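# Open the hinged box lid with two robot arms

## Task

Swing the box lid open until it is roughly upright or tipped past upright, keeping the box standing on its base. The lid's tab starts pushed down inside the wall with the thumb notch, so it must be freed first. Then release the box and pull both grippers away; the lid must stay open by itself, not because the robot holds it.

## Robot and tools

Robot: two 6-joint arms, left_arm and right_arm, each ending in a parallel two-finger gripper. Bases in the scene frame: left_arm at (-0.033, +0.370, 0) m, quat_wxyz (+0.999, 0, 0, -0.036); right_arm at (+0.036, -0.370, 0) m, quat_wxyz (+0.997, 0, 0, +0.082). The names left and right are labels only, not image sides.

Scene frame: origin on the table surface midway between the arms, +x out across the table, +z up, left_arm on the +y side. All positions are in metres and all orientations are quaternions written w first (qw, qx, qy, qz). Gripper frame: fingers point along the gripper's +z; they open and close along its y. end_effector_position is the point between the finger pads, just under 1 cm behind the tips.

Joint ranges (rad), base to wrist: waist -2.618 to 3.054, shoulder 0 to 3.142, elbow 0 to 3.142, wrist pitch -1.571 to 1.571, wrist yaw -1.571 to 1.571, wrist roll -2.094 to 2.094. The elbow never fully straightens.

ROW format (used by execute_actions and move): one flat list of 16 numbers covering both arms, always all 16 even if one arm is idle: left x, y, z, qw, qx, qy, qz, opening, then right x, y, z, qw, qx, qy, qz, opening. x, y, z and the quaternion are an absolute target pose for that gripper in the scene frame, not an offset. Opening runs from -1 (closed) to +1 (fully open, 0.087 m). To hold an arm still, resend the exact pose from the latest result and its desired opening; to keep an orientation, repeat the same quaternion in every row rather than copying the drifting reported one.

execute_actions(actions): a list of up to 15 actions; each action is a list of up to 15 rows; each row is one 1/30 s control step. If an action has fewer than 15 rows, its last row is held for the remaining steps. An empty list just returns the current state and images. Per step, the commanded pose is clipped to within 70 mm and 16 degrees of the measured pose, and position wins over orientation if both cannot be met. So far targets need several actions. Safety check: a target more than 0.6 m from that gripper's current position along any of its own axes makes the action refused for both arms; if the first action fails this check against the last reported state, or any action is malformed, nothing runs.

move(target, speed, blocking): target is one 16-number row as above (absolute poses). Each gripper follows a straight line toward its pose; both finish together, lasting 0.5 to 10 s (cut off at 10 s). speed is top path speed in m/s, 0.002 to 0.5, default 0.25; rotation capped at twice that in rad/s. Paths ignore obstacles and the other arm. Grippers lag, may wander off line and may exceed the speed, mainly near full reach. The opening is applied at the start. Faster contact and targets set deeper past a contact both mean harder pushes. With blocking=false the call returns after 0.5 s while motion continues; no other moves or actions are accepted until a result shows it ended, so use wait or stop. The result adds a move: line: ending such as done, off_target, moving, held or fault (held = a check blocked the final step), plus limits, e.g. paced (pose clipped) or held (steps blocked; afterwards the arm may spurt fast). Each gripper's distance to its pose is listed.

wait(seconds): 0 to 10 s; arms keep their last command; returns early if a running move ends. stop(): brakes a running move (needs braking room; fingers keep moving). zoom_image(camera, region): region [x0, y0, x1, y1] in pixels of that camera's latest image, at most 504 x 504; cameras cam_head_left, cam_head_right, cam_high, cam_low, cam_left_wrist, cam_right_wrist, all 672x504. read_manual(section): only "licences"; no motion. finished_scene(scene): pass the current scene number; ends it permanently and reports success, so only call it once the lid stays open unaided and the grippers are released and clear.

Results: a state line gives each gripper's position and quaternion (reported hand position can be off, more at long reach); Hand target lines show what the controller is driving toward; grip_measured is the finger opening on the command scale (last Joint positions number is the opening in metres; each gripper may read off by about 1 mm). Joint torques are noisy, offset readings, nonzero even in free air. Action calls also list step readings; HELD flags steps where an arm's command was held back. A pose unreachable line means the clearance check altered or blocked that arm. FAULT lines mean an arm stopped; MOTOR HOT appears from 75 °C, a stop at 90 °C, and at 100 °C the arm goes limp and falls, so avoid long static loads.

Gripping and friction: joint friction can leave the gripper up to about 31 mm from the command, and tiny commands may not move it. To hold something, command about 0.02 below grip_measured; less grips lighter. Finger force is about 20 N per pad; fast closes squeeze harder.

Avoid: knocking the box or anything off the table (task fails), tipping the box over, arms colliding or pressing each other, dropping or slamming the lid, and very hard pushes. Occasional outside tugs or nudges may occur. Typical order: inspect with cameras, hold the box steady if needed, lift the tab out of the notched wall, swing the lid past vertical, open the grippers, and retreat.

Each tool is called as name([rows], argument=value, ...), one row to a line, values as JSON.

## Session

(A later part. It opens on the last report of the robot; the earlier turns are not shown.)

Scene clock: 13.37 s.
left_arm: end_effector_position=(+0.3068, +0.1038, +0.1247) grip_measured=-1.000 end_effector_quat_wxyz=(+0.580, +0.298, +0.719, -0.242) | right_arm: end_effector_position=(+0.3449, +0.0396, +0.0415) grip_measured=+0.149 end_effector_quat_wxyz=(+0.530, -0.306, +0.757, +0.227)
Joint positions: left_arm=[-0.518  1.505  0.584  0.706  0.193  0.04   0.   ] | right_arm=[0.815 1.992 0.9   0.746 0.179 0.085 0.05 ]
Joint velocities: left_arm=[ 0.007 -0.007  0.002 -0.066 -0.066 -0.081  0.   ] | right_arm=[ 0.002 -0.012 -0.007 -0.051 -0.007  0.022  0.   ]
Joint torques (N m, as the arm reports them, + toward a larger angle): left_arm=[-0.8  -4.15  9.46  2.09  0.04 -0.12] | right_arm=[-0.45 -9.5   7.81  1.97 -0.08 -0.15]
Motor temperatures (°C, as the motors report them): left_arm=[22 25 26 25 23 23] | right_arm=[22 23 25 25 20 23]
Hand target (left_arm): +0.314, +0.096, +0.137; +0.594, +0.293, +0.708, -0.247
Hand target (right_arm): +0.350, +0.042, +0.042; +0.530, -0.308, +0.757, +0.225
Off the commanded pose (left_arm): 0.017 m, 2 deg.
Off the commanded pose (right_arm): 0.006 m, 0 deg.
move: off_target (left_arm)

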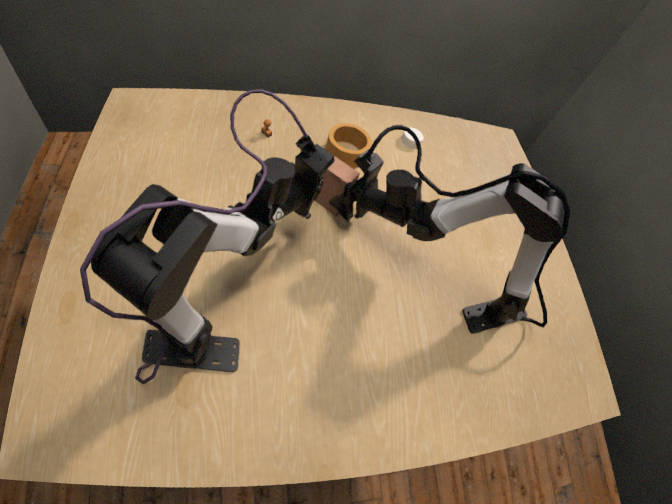

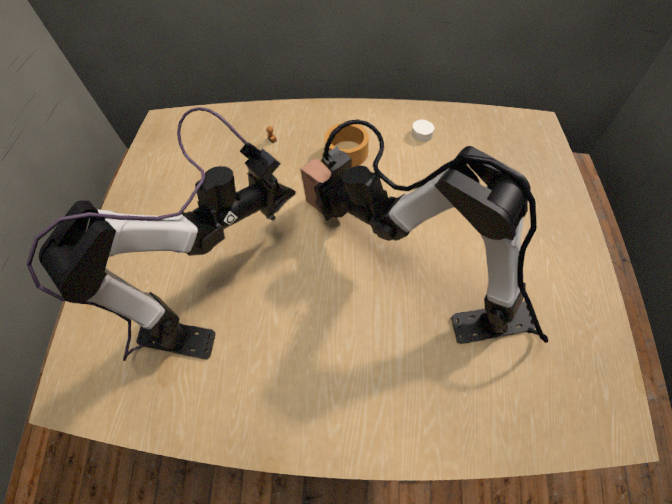

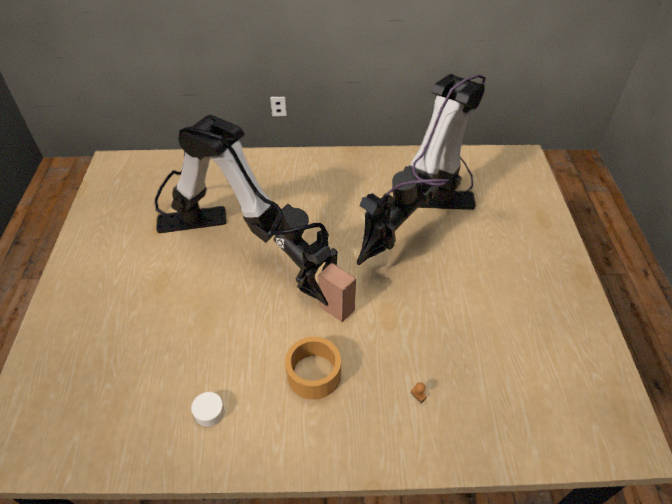

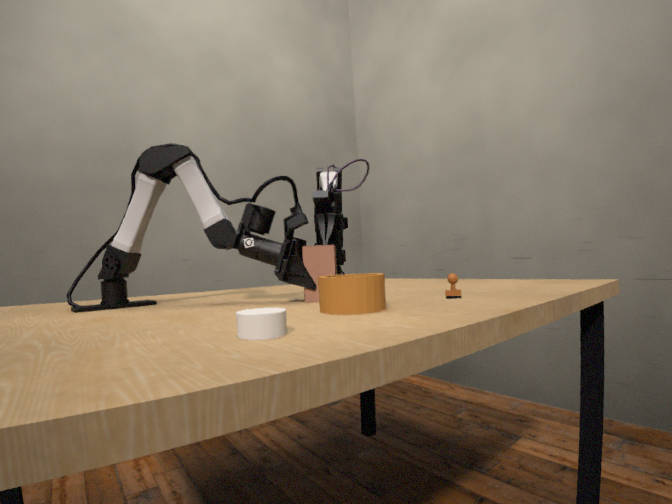

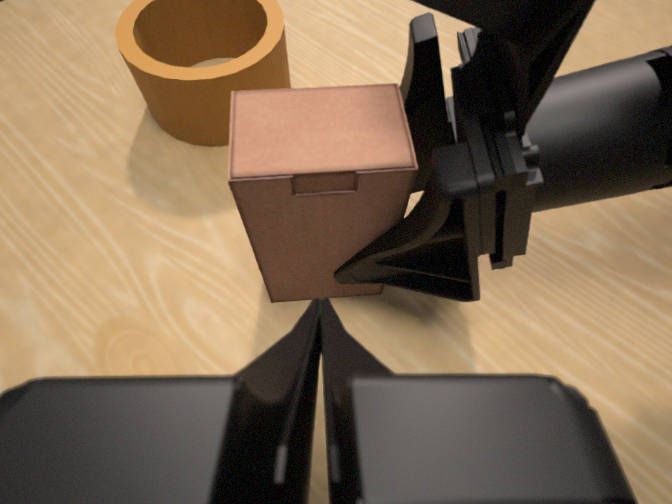

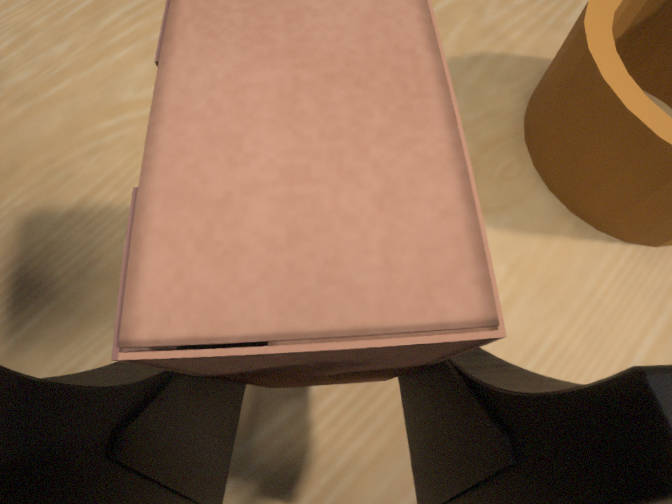

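move(target=[0.336,0.075,0.145,0.594,0.293,0.708,-0.246,-1, 0.350,0.042,0.042,0.530,-0.308,0.757,0.225,0.04], speed=0.04)

Scene clock: 15.00 s.
left_arm: end_effector_position=(+0.3315, +0.0826, +0.1385) grip_measured=-1.000 end_effector_quat_wxyz=(+0.590, +0.296, +0.711, -0.243) | right_arm: end_effector_position=(+0.3449, +0.0396, +0.0415) grip_measured=+0.149 end_effector_quat_wxyz=(+0.530, -0.306, +0.757, +0.227)
Joint positions: left_arm=[-0.532  1.597  0.713  0.694  0.178  0.039  0.   ] | right_arm=[0.815 1.992 0.9   0.746 0.179 0.085 0.05 ]
Joint velocities: left_arm=[-0.007  0.002  0.002 -0.007  0.007 -0.022  0.   ] | right_arm=[-0.002  0.012  0.027 -0.066  0.051  0.081 -0.001]
Joint torques (N m, as the arm reports them, + toward a larger angle): left_arm=[-0.83 -5.06  9.56  1.9   0.04 -0.11] | right_arm=[-0.48 -9.46  7.79  1.96 -0.08 -0.17]
Motor temperatures (°C, as the motors report them): left_arm=[22 25 26 25 23 23] | right_arm=[22 23 25 25 20 23]
Hand target (left_arm): +0.336, +0.076, +0.145; +0.594, +0.293, +0.708, -0.246
Hand target (right_arm): +0.350, +0.042, +0.042; +0.530, -0.308, +0.757, +0.225
Off the commanded pose (left_arm): 0.011 m, 1 deg.
Off the commanded pose (right_arm): 0.006 m, 0 deg.
move: off_target (left_arm)

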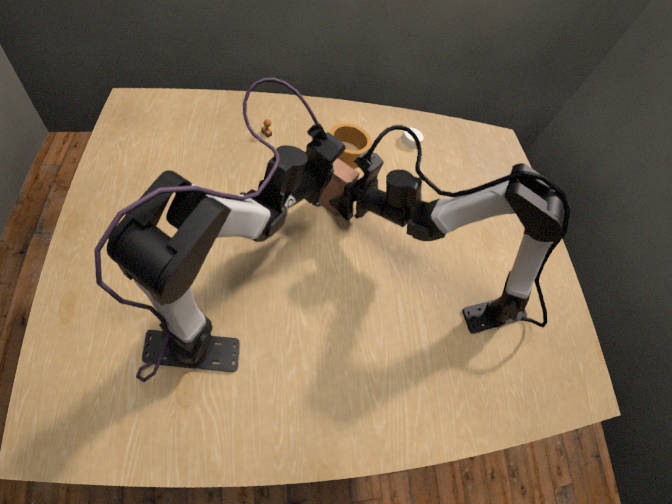

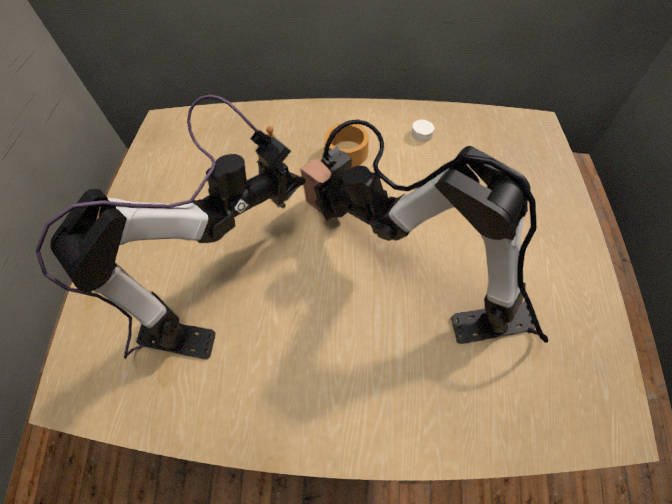

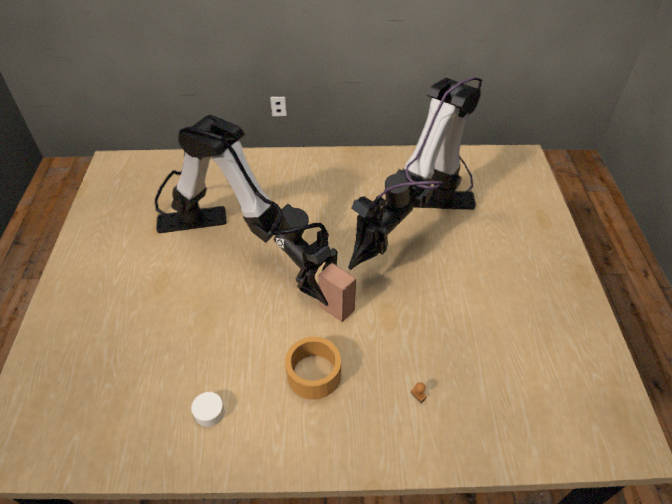

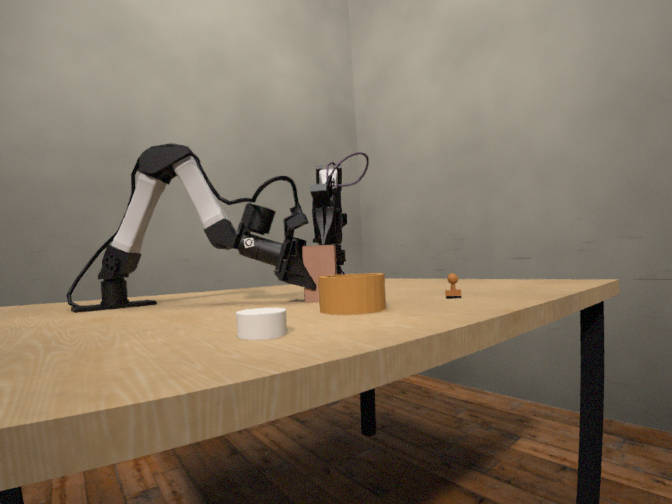

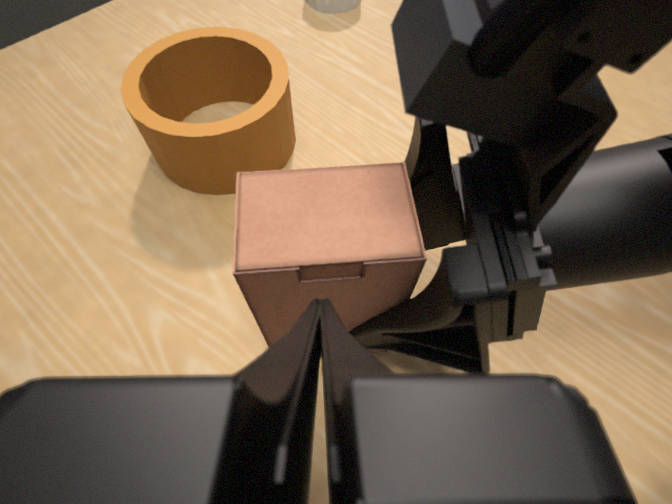

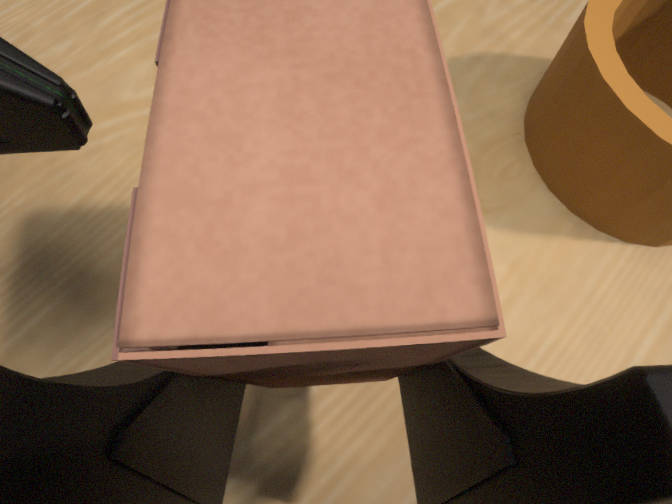

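move(target=[0.326,0.0765,0.1385,0.590,0.296,0.711,-0.243,-1, 0.333,0.0485,0.0415,0.530,-0.306,0.757,0.227,0.04], speed=0.01)

Scene clock: 16.90 s.
left_arm: end_effector_position=(+0.3283, +0.0782, +0.1381) grip_measured=-1.000 end_effector_quat_wxyz=(+0.590, +0.298, +0.711, -0.241) | right_arm: end_effector_position=(+0.3348, +0.0464, +0.0418) grip_measured=+0.149 end_effector_quat_wxyz=(+0.531, -0.309, +0.756, +0.227)
Joint positions: left_arm=[-0.55   1.597  0.713  0.693  0.159  0.039  0.   ] | right_arm=[0.848 1.992 0.9   0.746 0.208 0.09  0.05 ]
Joint velocities: left_arm=[-0.012  0.002 -0.007 -0.037  0.037  0.037  0.   ] | right_arm=[-0.007 -0.012  0.007  0.037  0.051  0.022 -0.001]
Joint torques (N m, as the arm reports them, + toward a larger angle): left_arm=[-0.81 -6.23  6.97  1.95  0.03 -0.09] | right_arm=[  0.7  -10.18   6.17   2.07   0.1    0.07]
Motor temperatures (°C, as the motors report them): left_arm=[22 25 26 26 23 23] | right_arm=[22 24 25 25 20 23]
Hand target (left_arm): +0.326, +0.076, +0.139; +0.590, +0.296, +0.711, -0.243
Hand target (right_arm): +0.333, +0.048, +0.042; +0.531, -0.306, +0.757, +0.227
Off the commanded pose (left_arm): 0.003 m, 0 deg.
Off the commanded pose (right_arm): 0.003 m, 0 deg.
move: done

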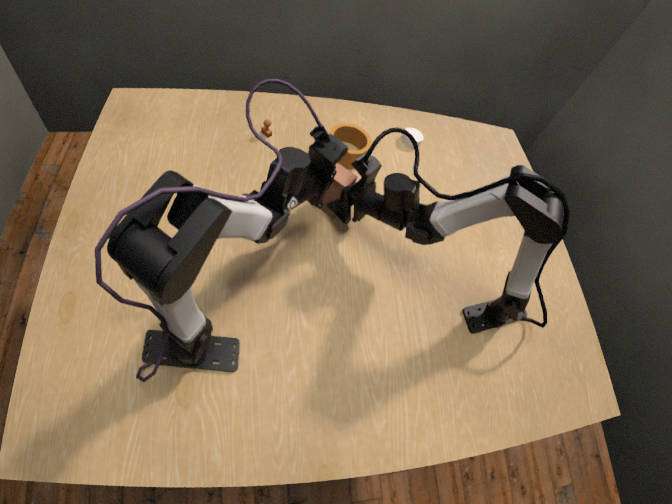

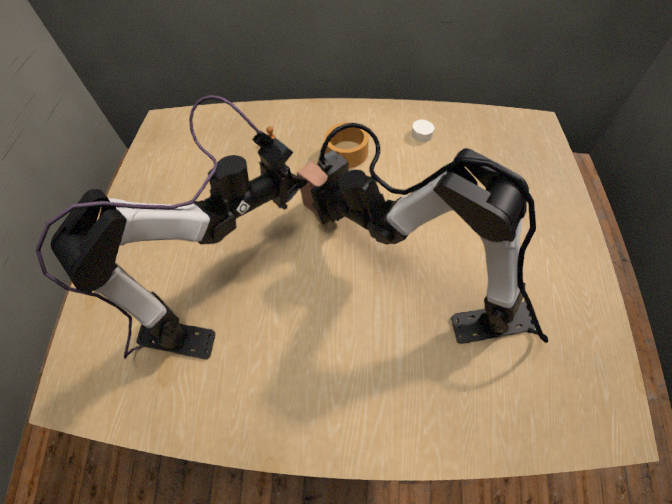

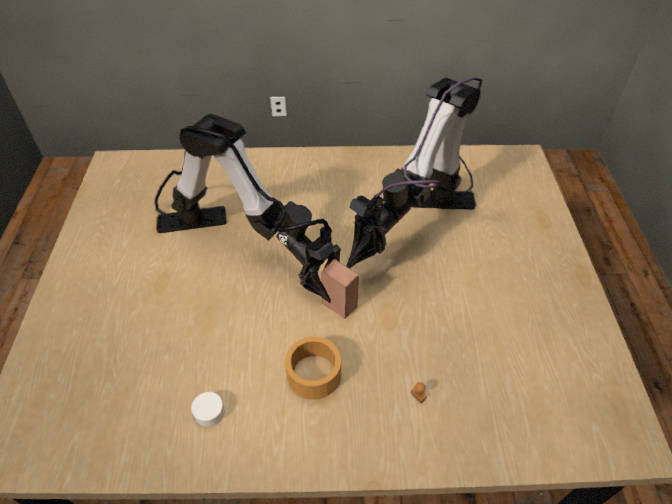

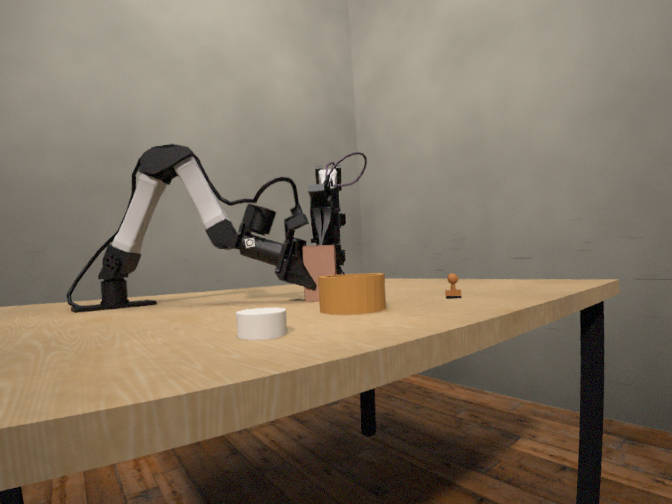

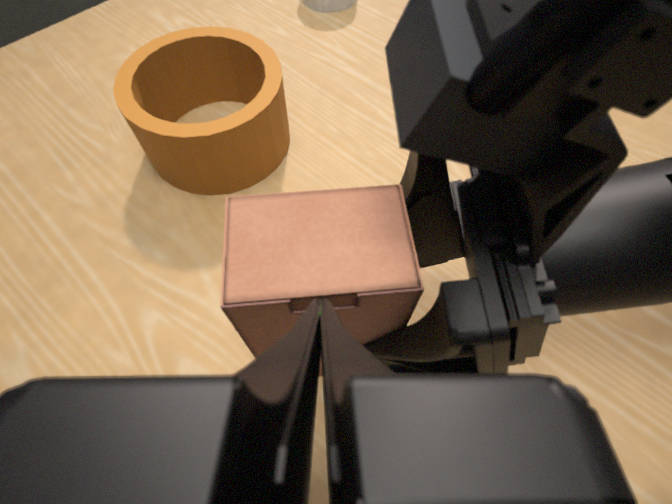

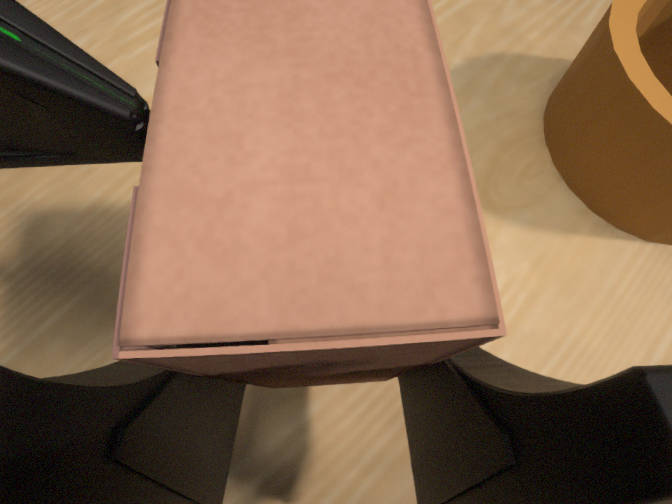

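move(target=[0.326,0.0765,0.1385,0.590,0.296,0.711,-0.243,-1, 0.327,0.053,0.0415,0.530,-0.306,0.757,0.227,0.04], speed=0.01)

move(target=[0.331,0.0755,0.160,0.619,0.281,0.688,-0.253,-1, 0.327,0.053,0.0415,0.530,-0.306,0.757,0.227,0.04], speed=0.015)

Scene clock: 18.43 s.
left_arm: end_effector_position=(+0.3284, +0.0783, +0.1381) grip_measured=-1.000 end_effector_quat_wxyz=(+0.590, +0.297, +0.711, -0.241) | right_arm: end_effector_position=(+0.3324, +0.0472, +0.0420) grip_measured=+0.149 end_effector_quat_wxyz=(+0.534, -0.301, +0.758, +0.221)
Joint positions: left_arm=[-0.55   1.597  0.713  0.693  0.159  0.039  0.   ] | right_arm=[0.863 1.992 0.9   0.745 0.241 0.101 0.05 ]
Joint velocities: left_arm=[-0.002 -0.002  0.002 -0.022 -0.037  0.007  0.   ] | right_arm=[-0.007  0.007  0.007  0.066 -0.051  0.022 -0.001]
Joint torques (N m, as the arm reports them, + toward a larger angle): left_arm=[-0.79 -6.24  6.94  1.96  0.04 -0.08] | right_arm=[  1.14 -10.     6.49   2.02  -0.01  -0.03]
Motor temperatures (°C, as the motors report them): left_arm=[22 26 26 26 23 23] | right_arm=[22 24 25 25 20 23]
Hand target (left_arm): +0.326, +0.076, +0.139; +0.590, +0.296, +0.711, -0.243
Hand target (right_arm): +0.327, +0.053, +0.042; +0.530, -0.306, +0.757, +0.227
Off the commanded pose (left_arm): 0.003 m, 0 deg.
Off the commanded pose (right_arm): 0.008 m, 1 deg.
move: done

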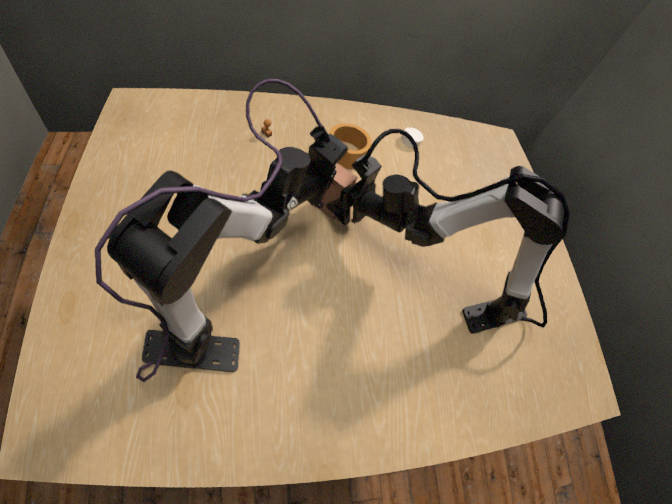

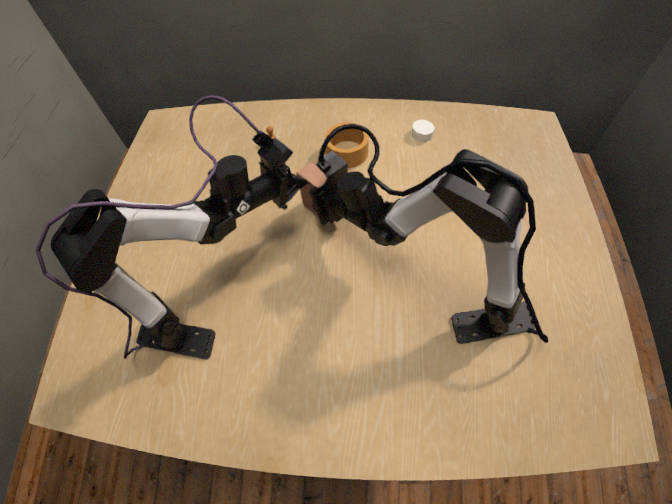

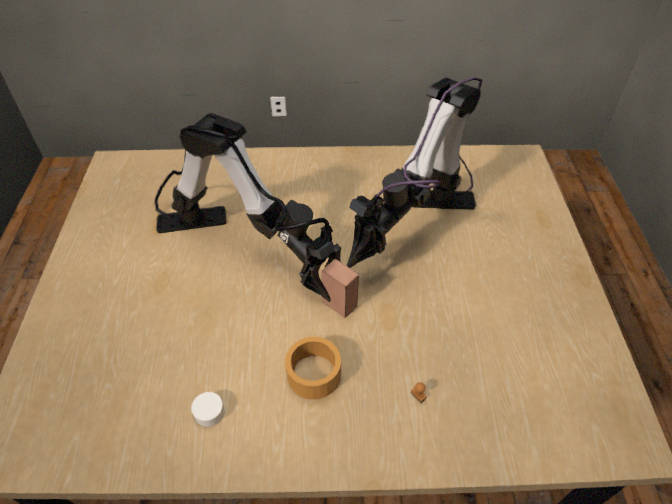

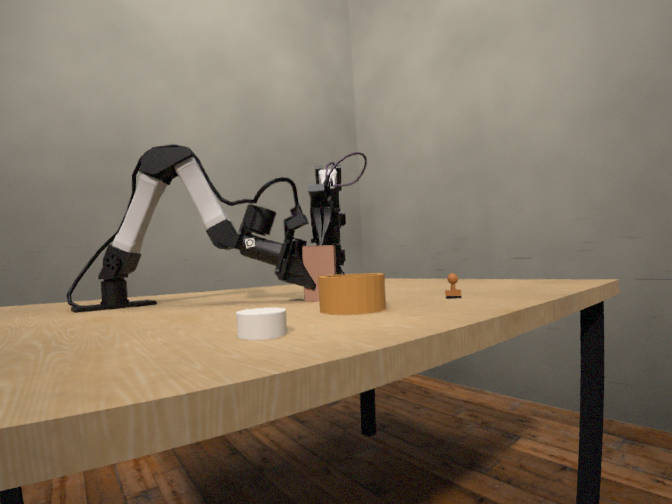

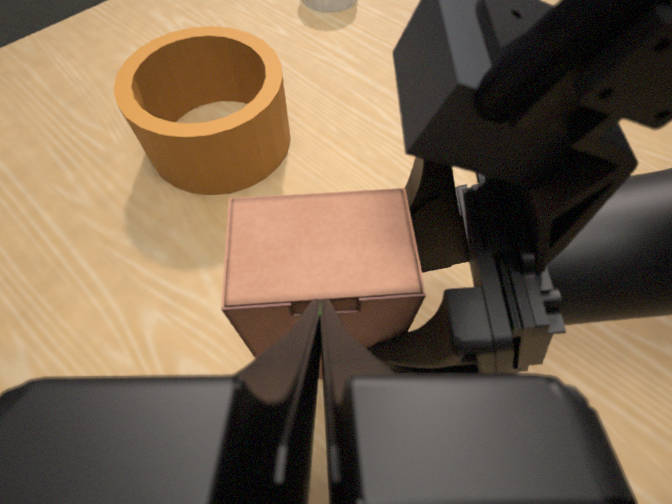

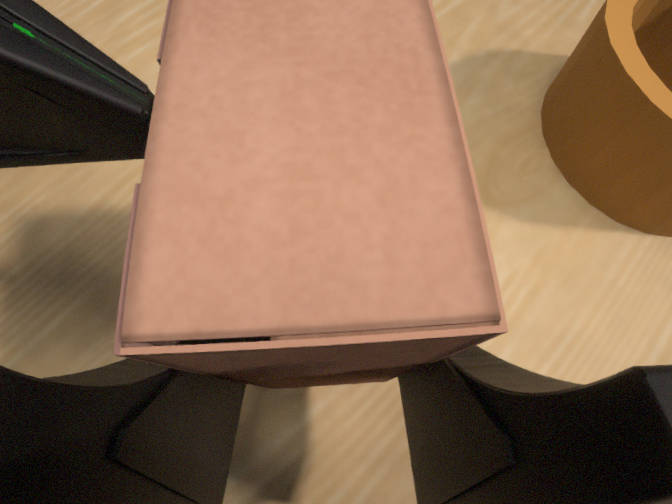

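Scene clock: 21.47 s.
left_arm: end_effector_position=(+0.3303, +0.0765, +0.1456) grip_measured=-1.000 end_effector_quat_wxyz=(+0.600, +0.290, +0.703, -0.247) | right_arm: end_effector_position=(+0.3334, +0.0463, +0.0421) grip_measured=+0.149 end_effector_quat_wxyz=(+0.535, -0.297, +0.759, +0.220)
Joint positions: left_arm=[-0.55   1.597  0.713  0.724  0.158  0.025  0.   ] | right_arm=[0.863 1.992 0.9   0.745 0.249 0.105 0.05 ]
Joint velocities: left_arm=[-0.017 -0.017  0.017 -0.11   0.022  0.007  0.   ] | right_arm=[-0.002  0.012 -0.007  0.066  0.037 -0.095  0.   ]
Joint torques (N m, as the arm reports them, + toward a larger angle): left_arm=[-0.27 -7.14  6.66  2.34  0.03 -0.12] | right_arm=[  0.99 -10.06   6.44   2.04  -0.13  -0.08]
Motor temperatures (°C, as the motors report them): left_arm=[22 26 26 26 23 23] | right_arm=[22 25 25 25 20 23]
Hand target (left_arm): +0.331, +0.076, +0.160; +0.619, +0.282, +0.688, -0.253
Hand target (right_arm): +0.327, +0.053, +0.042; +0.530, -0.306, +0.757, +0.227
Off the commanded pose (left_arm): 0.014 m, 3 deg.
Off the commanded pose (right_arm): 0.009 m, 1 deg.
move: off_target (left_arm)

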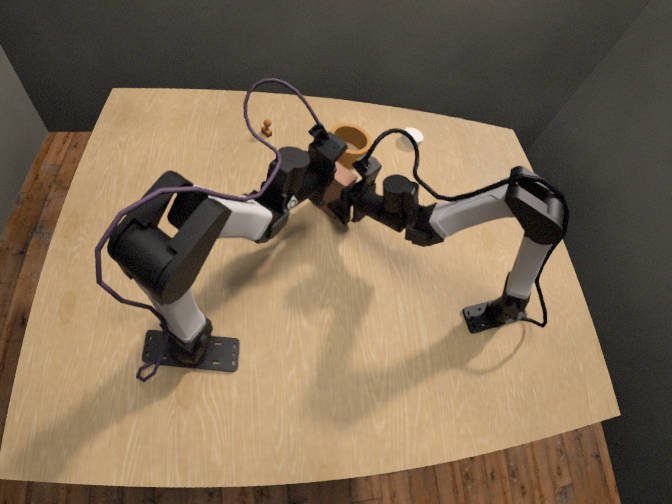

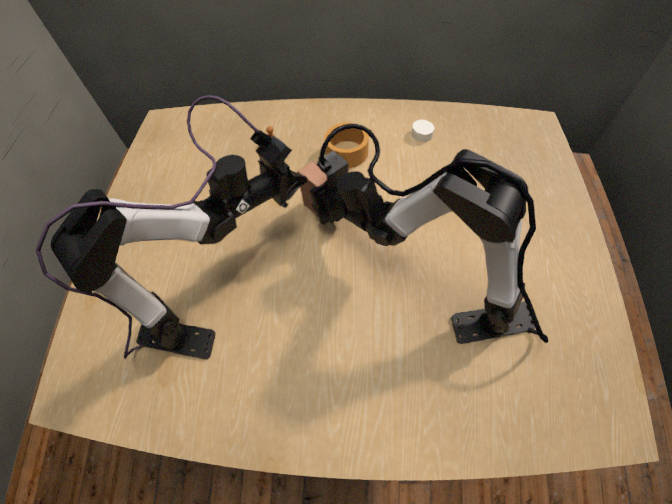

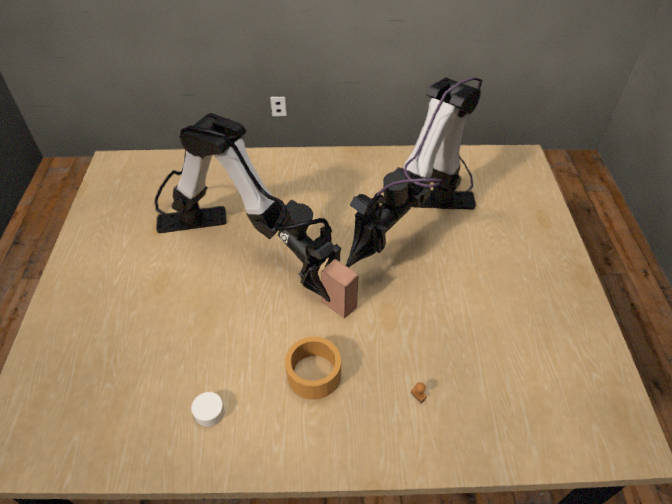

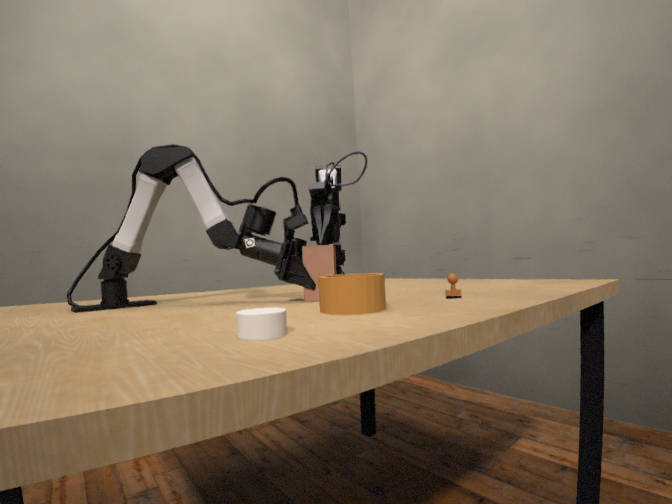

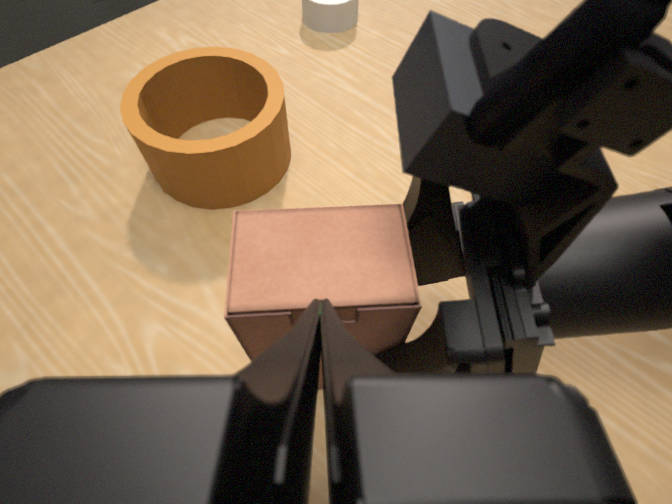

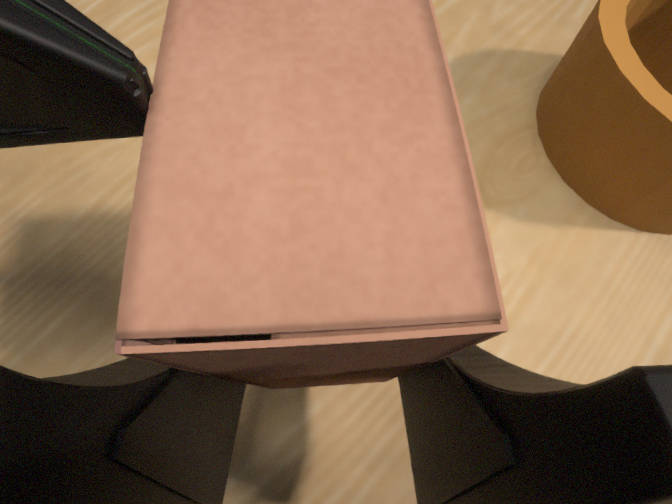

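move(target=[0.330,0.0765,0.1456,0.600,0.290,0.703,-0.247,-1, 0.344,0.039,0.0415,0.530,-0.306,0.757,0.227,0.04], speed=0.02)

move(target=[0.326,0.079,0.126,0.573,0.297,0.727,-0.234,-1, 0.344,0.039,0.0415,0.530,-0.306,0.757,0.227,0.04], speed=0.02)

Scene clock: 22.47 s.
left_arm: end_effector_position=(+0.3301, +0.0766, +0.1450) grip_measured=-1.000 end_effector_quat_wxyz=(+0.599, +0.290, +0.704, -0.247) | right_arm: end_effector_position=(+0.3424, +0.0411, +0.0414) grip_measured=+0.149 end_effector_quat_wxyz=(+0.530, -0.303, +0.759, +0.227)
Joint positions: left_arm=[-0.55   1.597  0.713  0.722  0.158  0.025  0.   ] | right_arm=[0.824 1.992 0.9   0.745 0.19  0.094 0.05 ]
Joint velocities: left_arm=[-0.022 -0.017 -0.022  0.081 -0.066  0.007  0.   ] | right_arm=[-0.007 -0.002 -0.012  0.007  0.037 -0.066 -0.   ]
Joint torques (N m, as the arm reports them, + toward a larger angle): left_arm=[-0.1  -6.09  7.17  1.94  0.1  -0.03] | right_arm=[ -0.53 -10.49   5.54   2.14  -0.09  -0.1 ]
Motor temperatures (°C, as the motors report them): left_arm=[22 26 26 26 23 23] | right_arm=[22 25 25 26 20 23]
Hand target (left_arm): +0.330, +0.076, +0.146; +0.600, +0.290, +0.703, -0.247
Hand target (right_arm): +0.344, +0.039, +0.041; +0.530, -0.306, +0.758, +0.227
Off the commanded pose (left_arm): 0.001 m, 0 deg.
Off the commanded pose (right_arm): 0.003 m, 0 deg.
move: done

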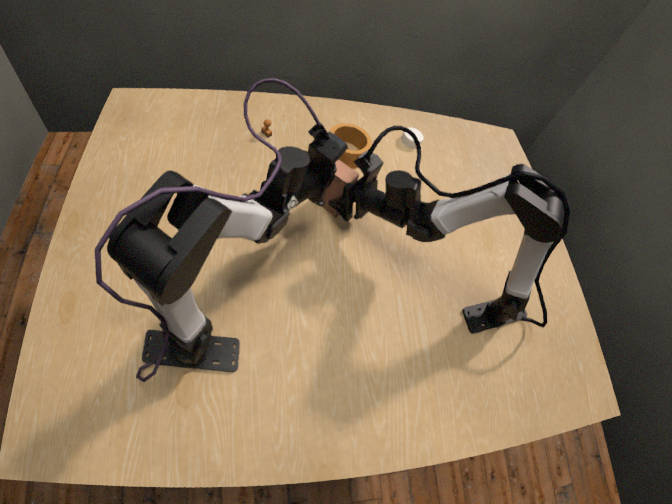

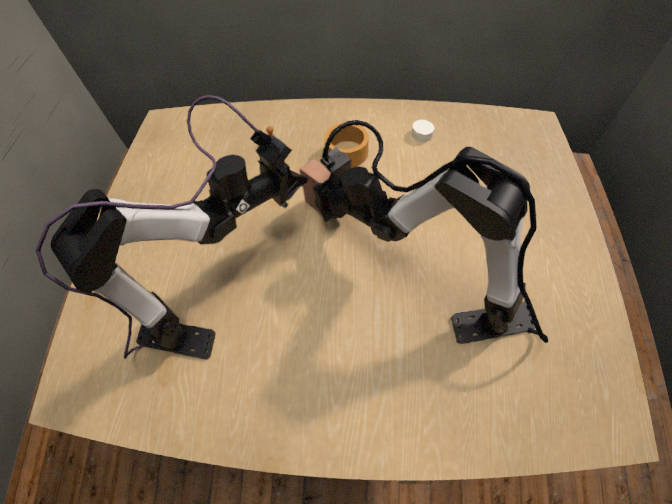

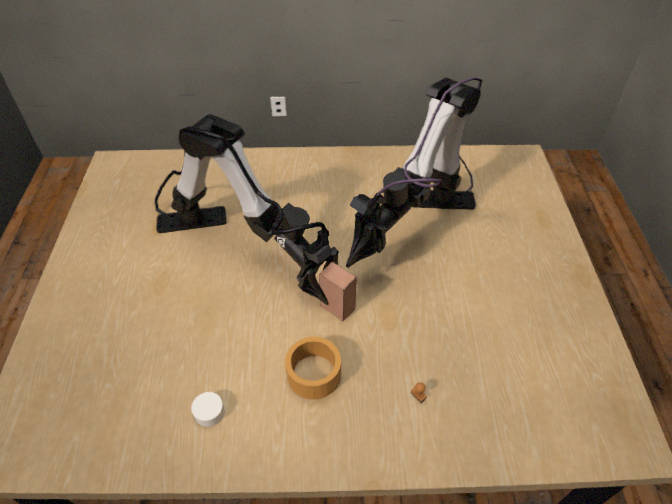

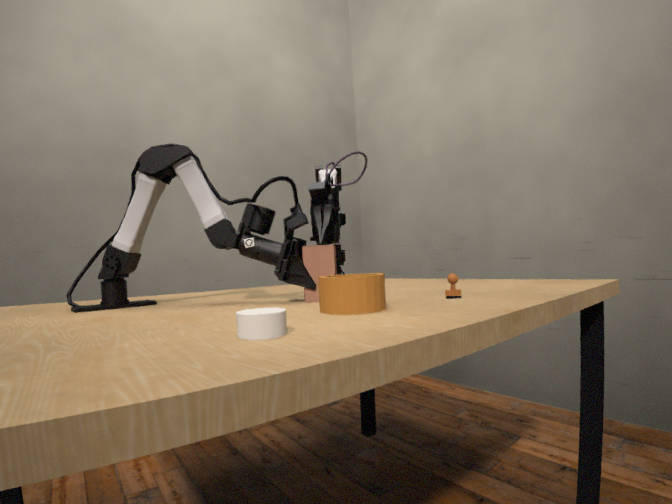

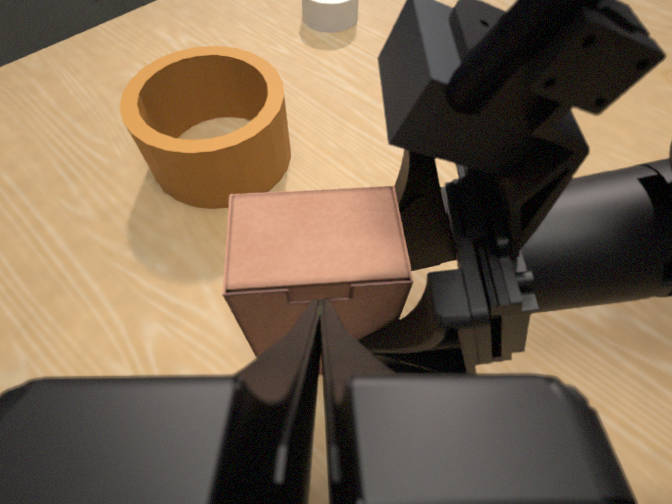

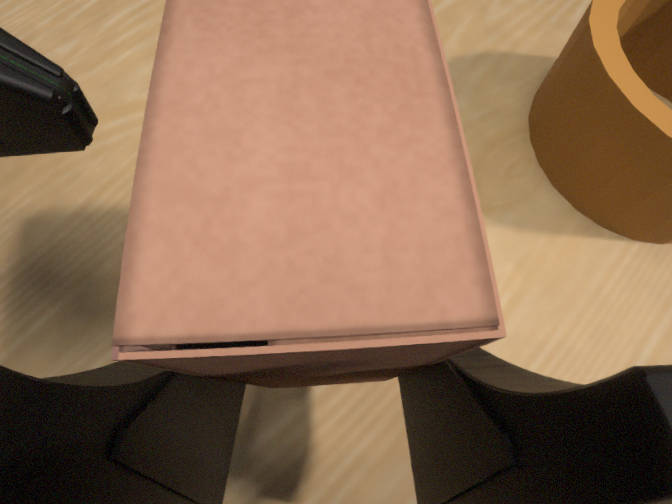

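Scene clock: 24.60 s.
left_arm: end_effector_position=(+0.3265, +0.0812, +0.1294) grip_measured=-1.000 end_effector_quat_wxyz=(+0.576, +0.292, +0.726, -0.238) | right_arm: end_effector_position=(+0.3424, +0.0411, +0.0414) grip_measured=+0.149 end_effector_quat_wxyz=(+0.530, -0.304, +0.758, +0.227)
Joint positions: left_arm=[-0.55   1.597  0.713  0.656  0.148  0.025  0.   ] | right_arm=[0.824 1.992 0.9   0.745 0.189 0.092 0.05 ]
Joint velocities: left_arm=[ 0.002 -0.012  0.007  0.022 -0.066  0.007  0.   ] | right_arm=[-0.002 -0.007 -0.002 -0.007 -0.022 -0.007 -0.   ]
Joint torques (N m, as the arm reports them, + toward a larger angle): left_arm=[-0.81 -5.32  7.57  1.88  0.06  0.04] | right_arm=[ -0.49 -10.53   5.41   2.14  -0.11  -0.15]
Motor temperatures (°C, as the motors report them): left_arm=[22 26 26 27 23 23] | right_arm=[22 25 25 26 20 23]
Hand target (left_arm): +0.326, +0.079, +0.126; +0.573, +0.297, +0.727, -0.234
Hand target (right_arm): +0.344, +0.039, +0.041; +0.530, -0.306, +0.757, +0.227
Off the commanded pose (left_arm): 0.004 m, 1 deg.
Off the commanded pose (right_arm): 0.003 m, 0 deg.
move: done

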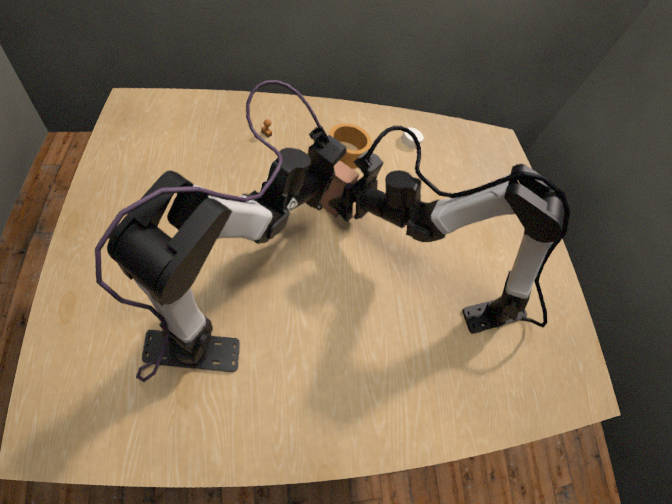

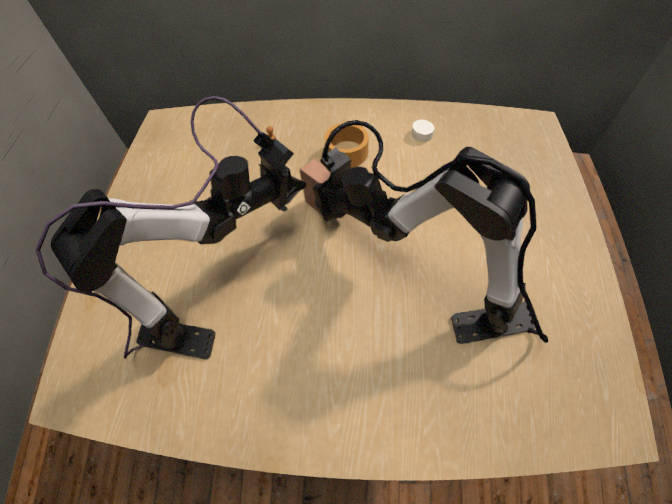

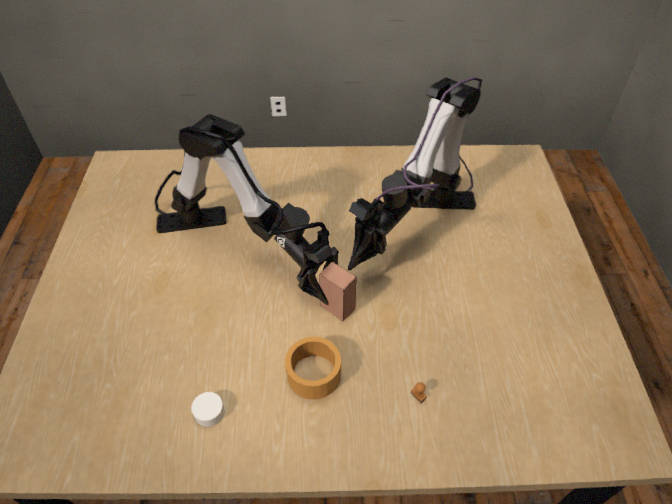

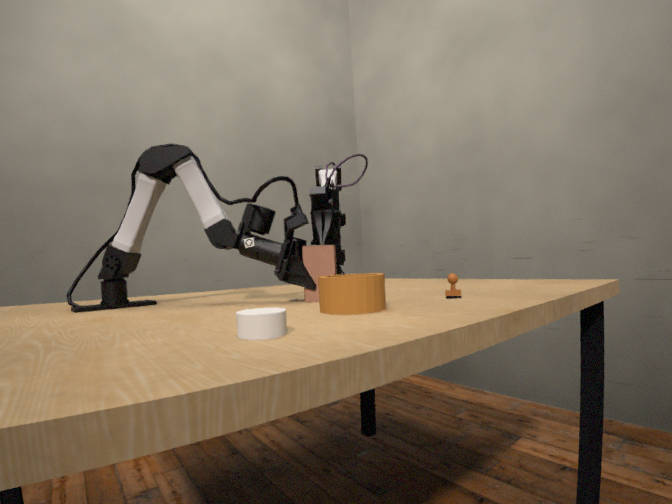

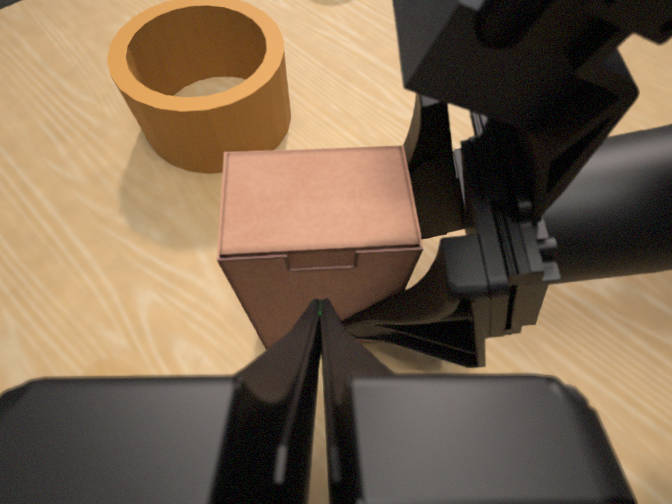

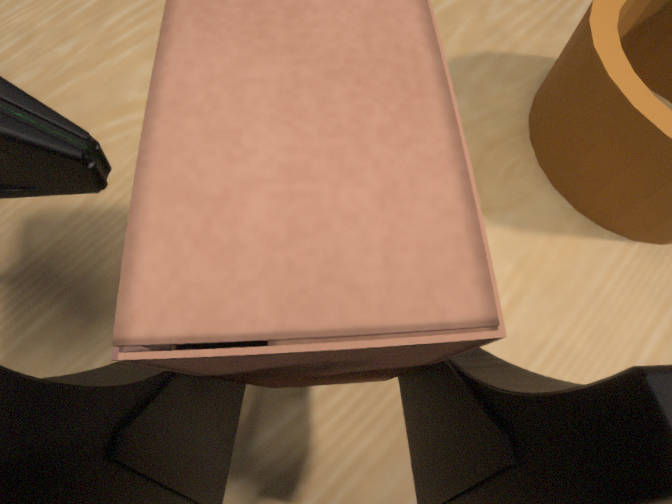

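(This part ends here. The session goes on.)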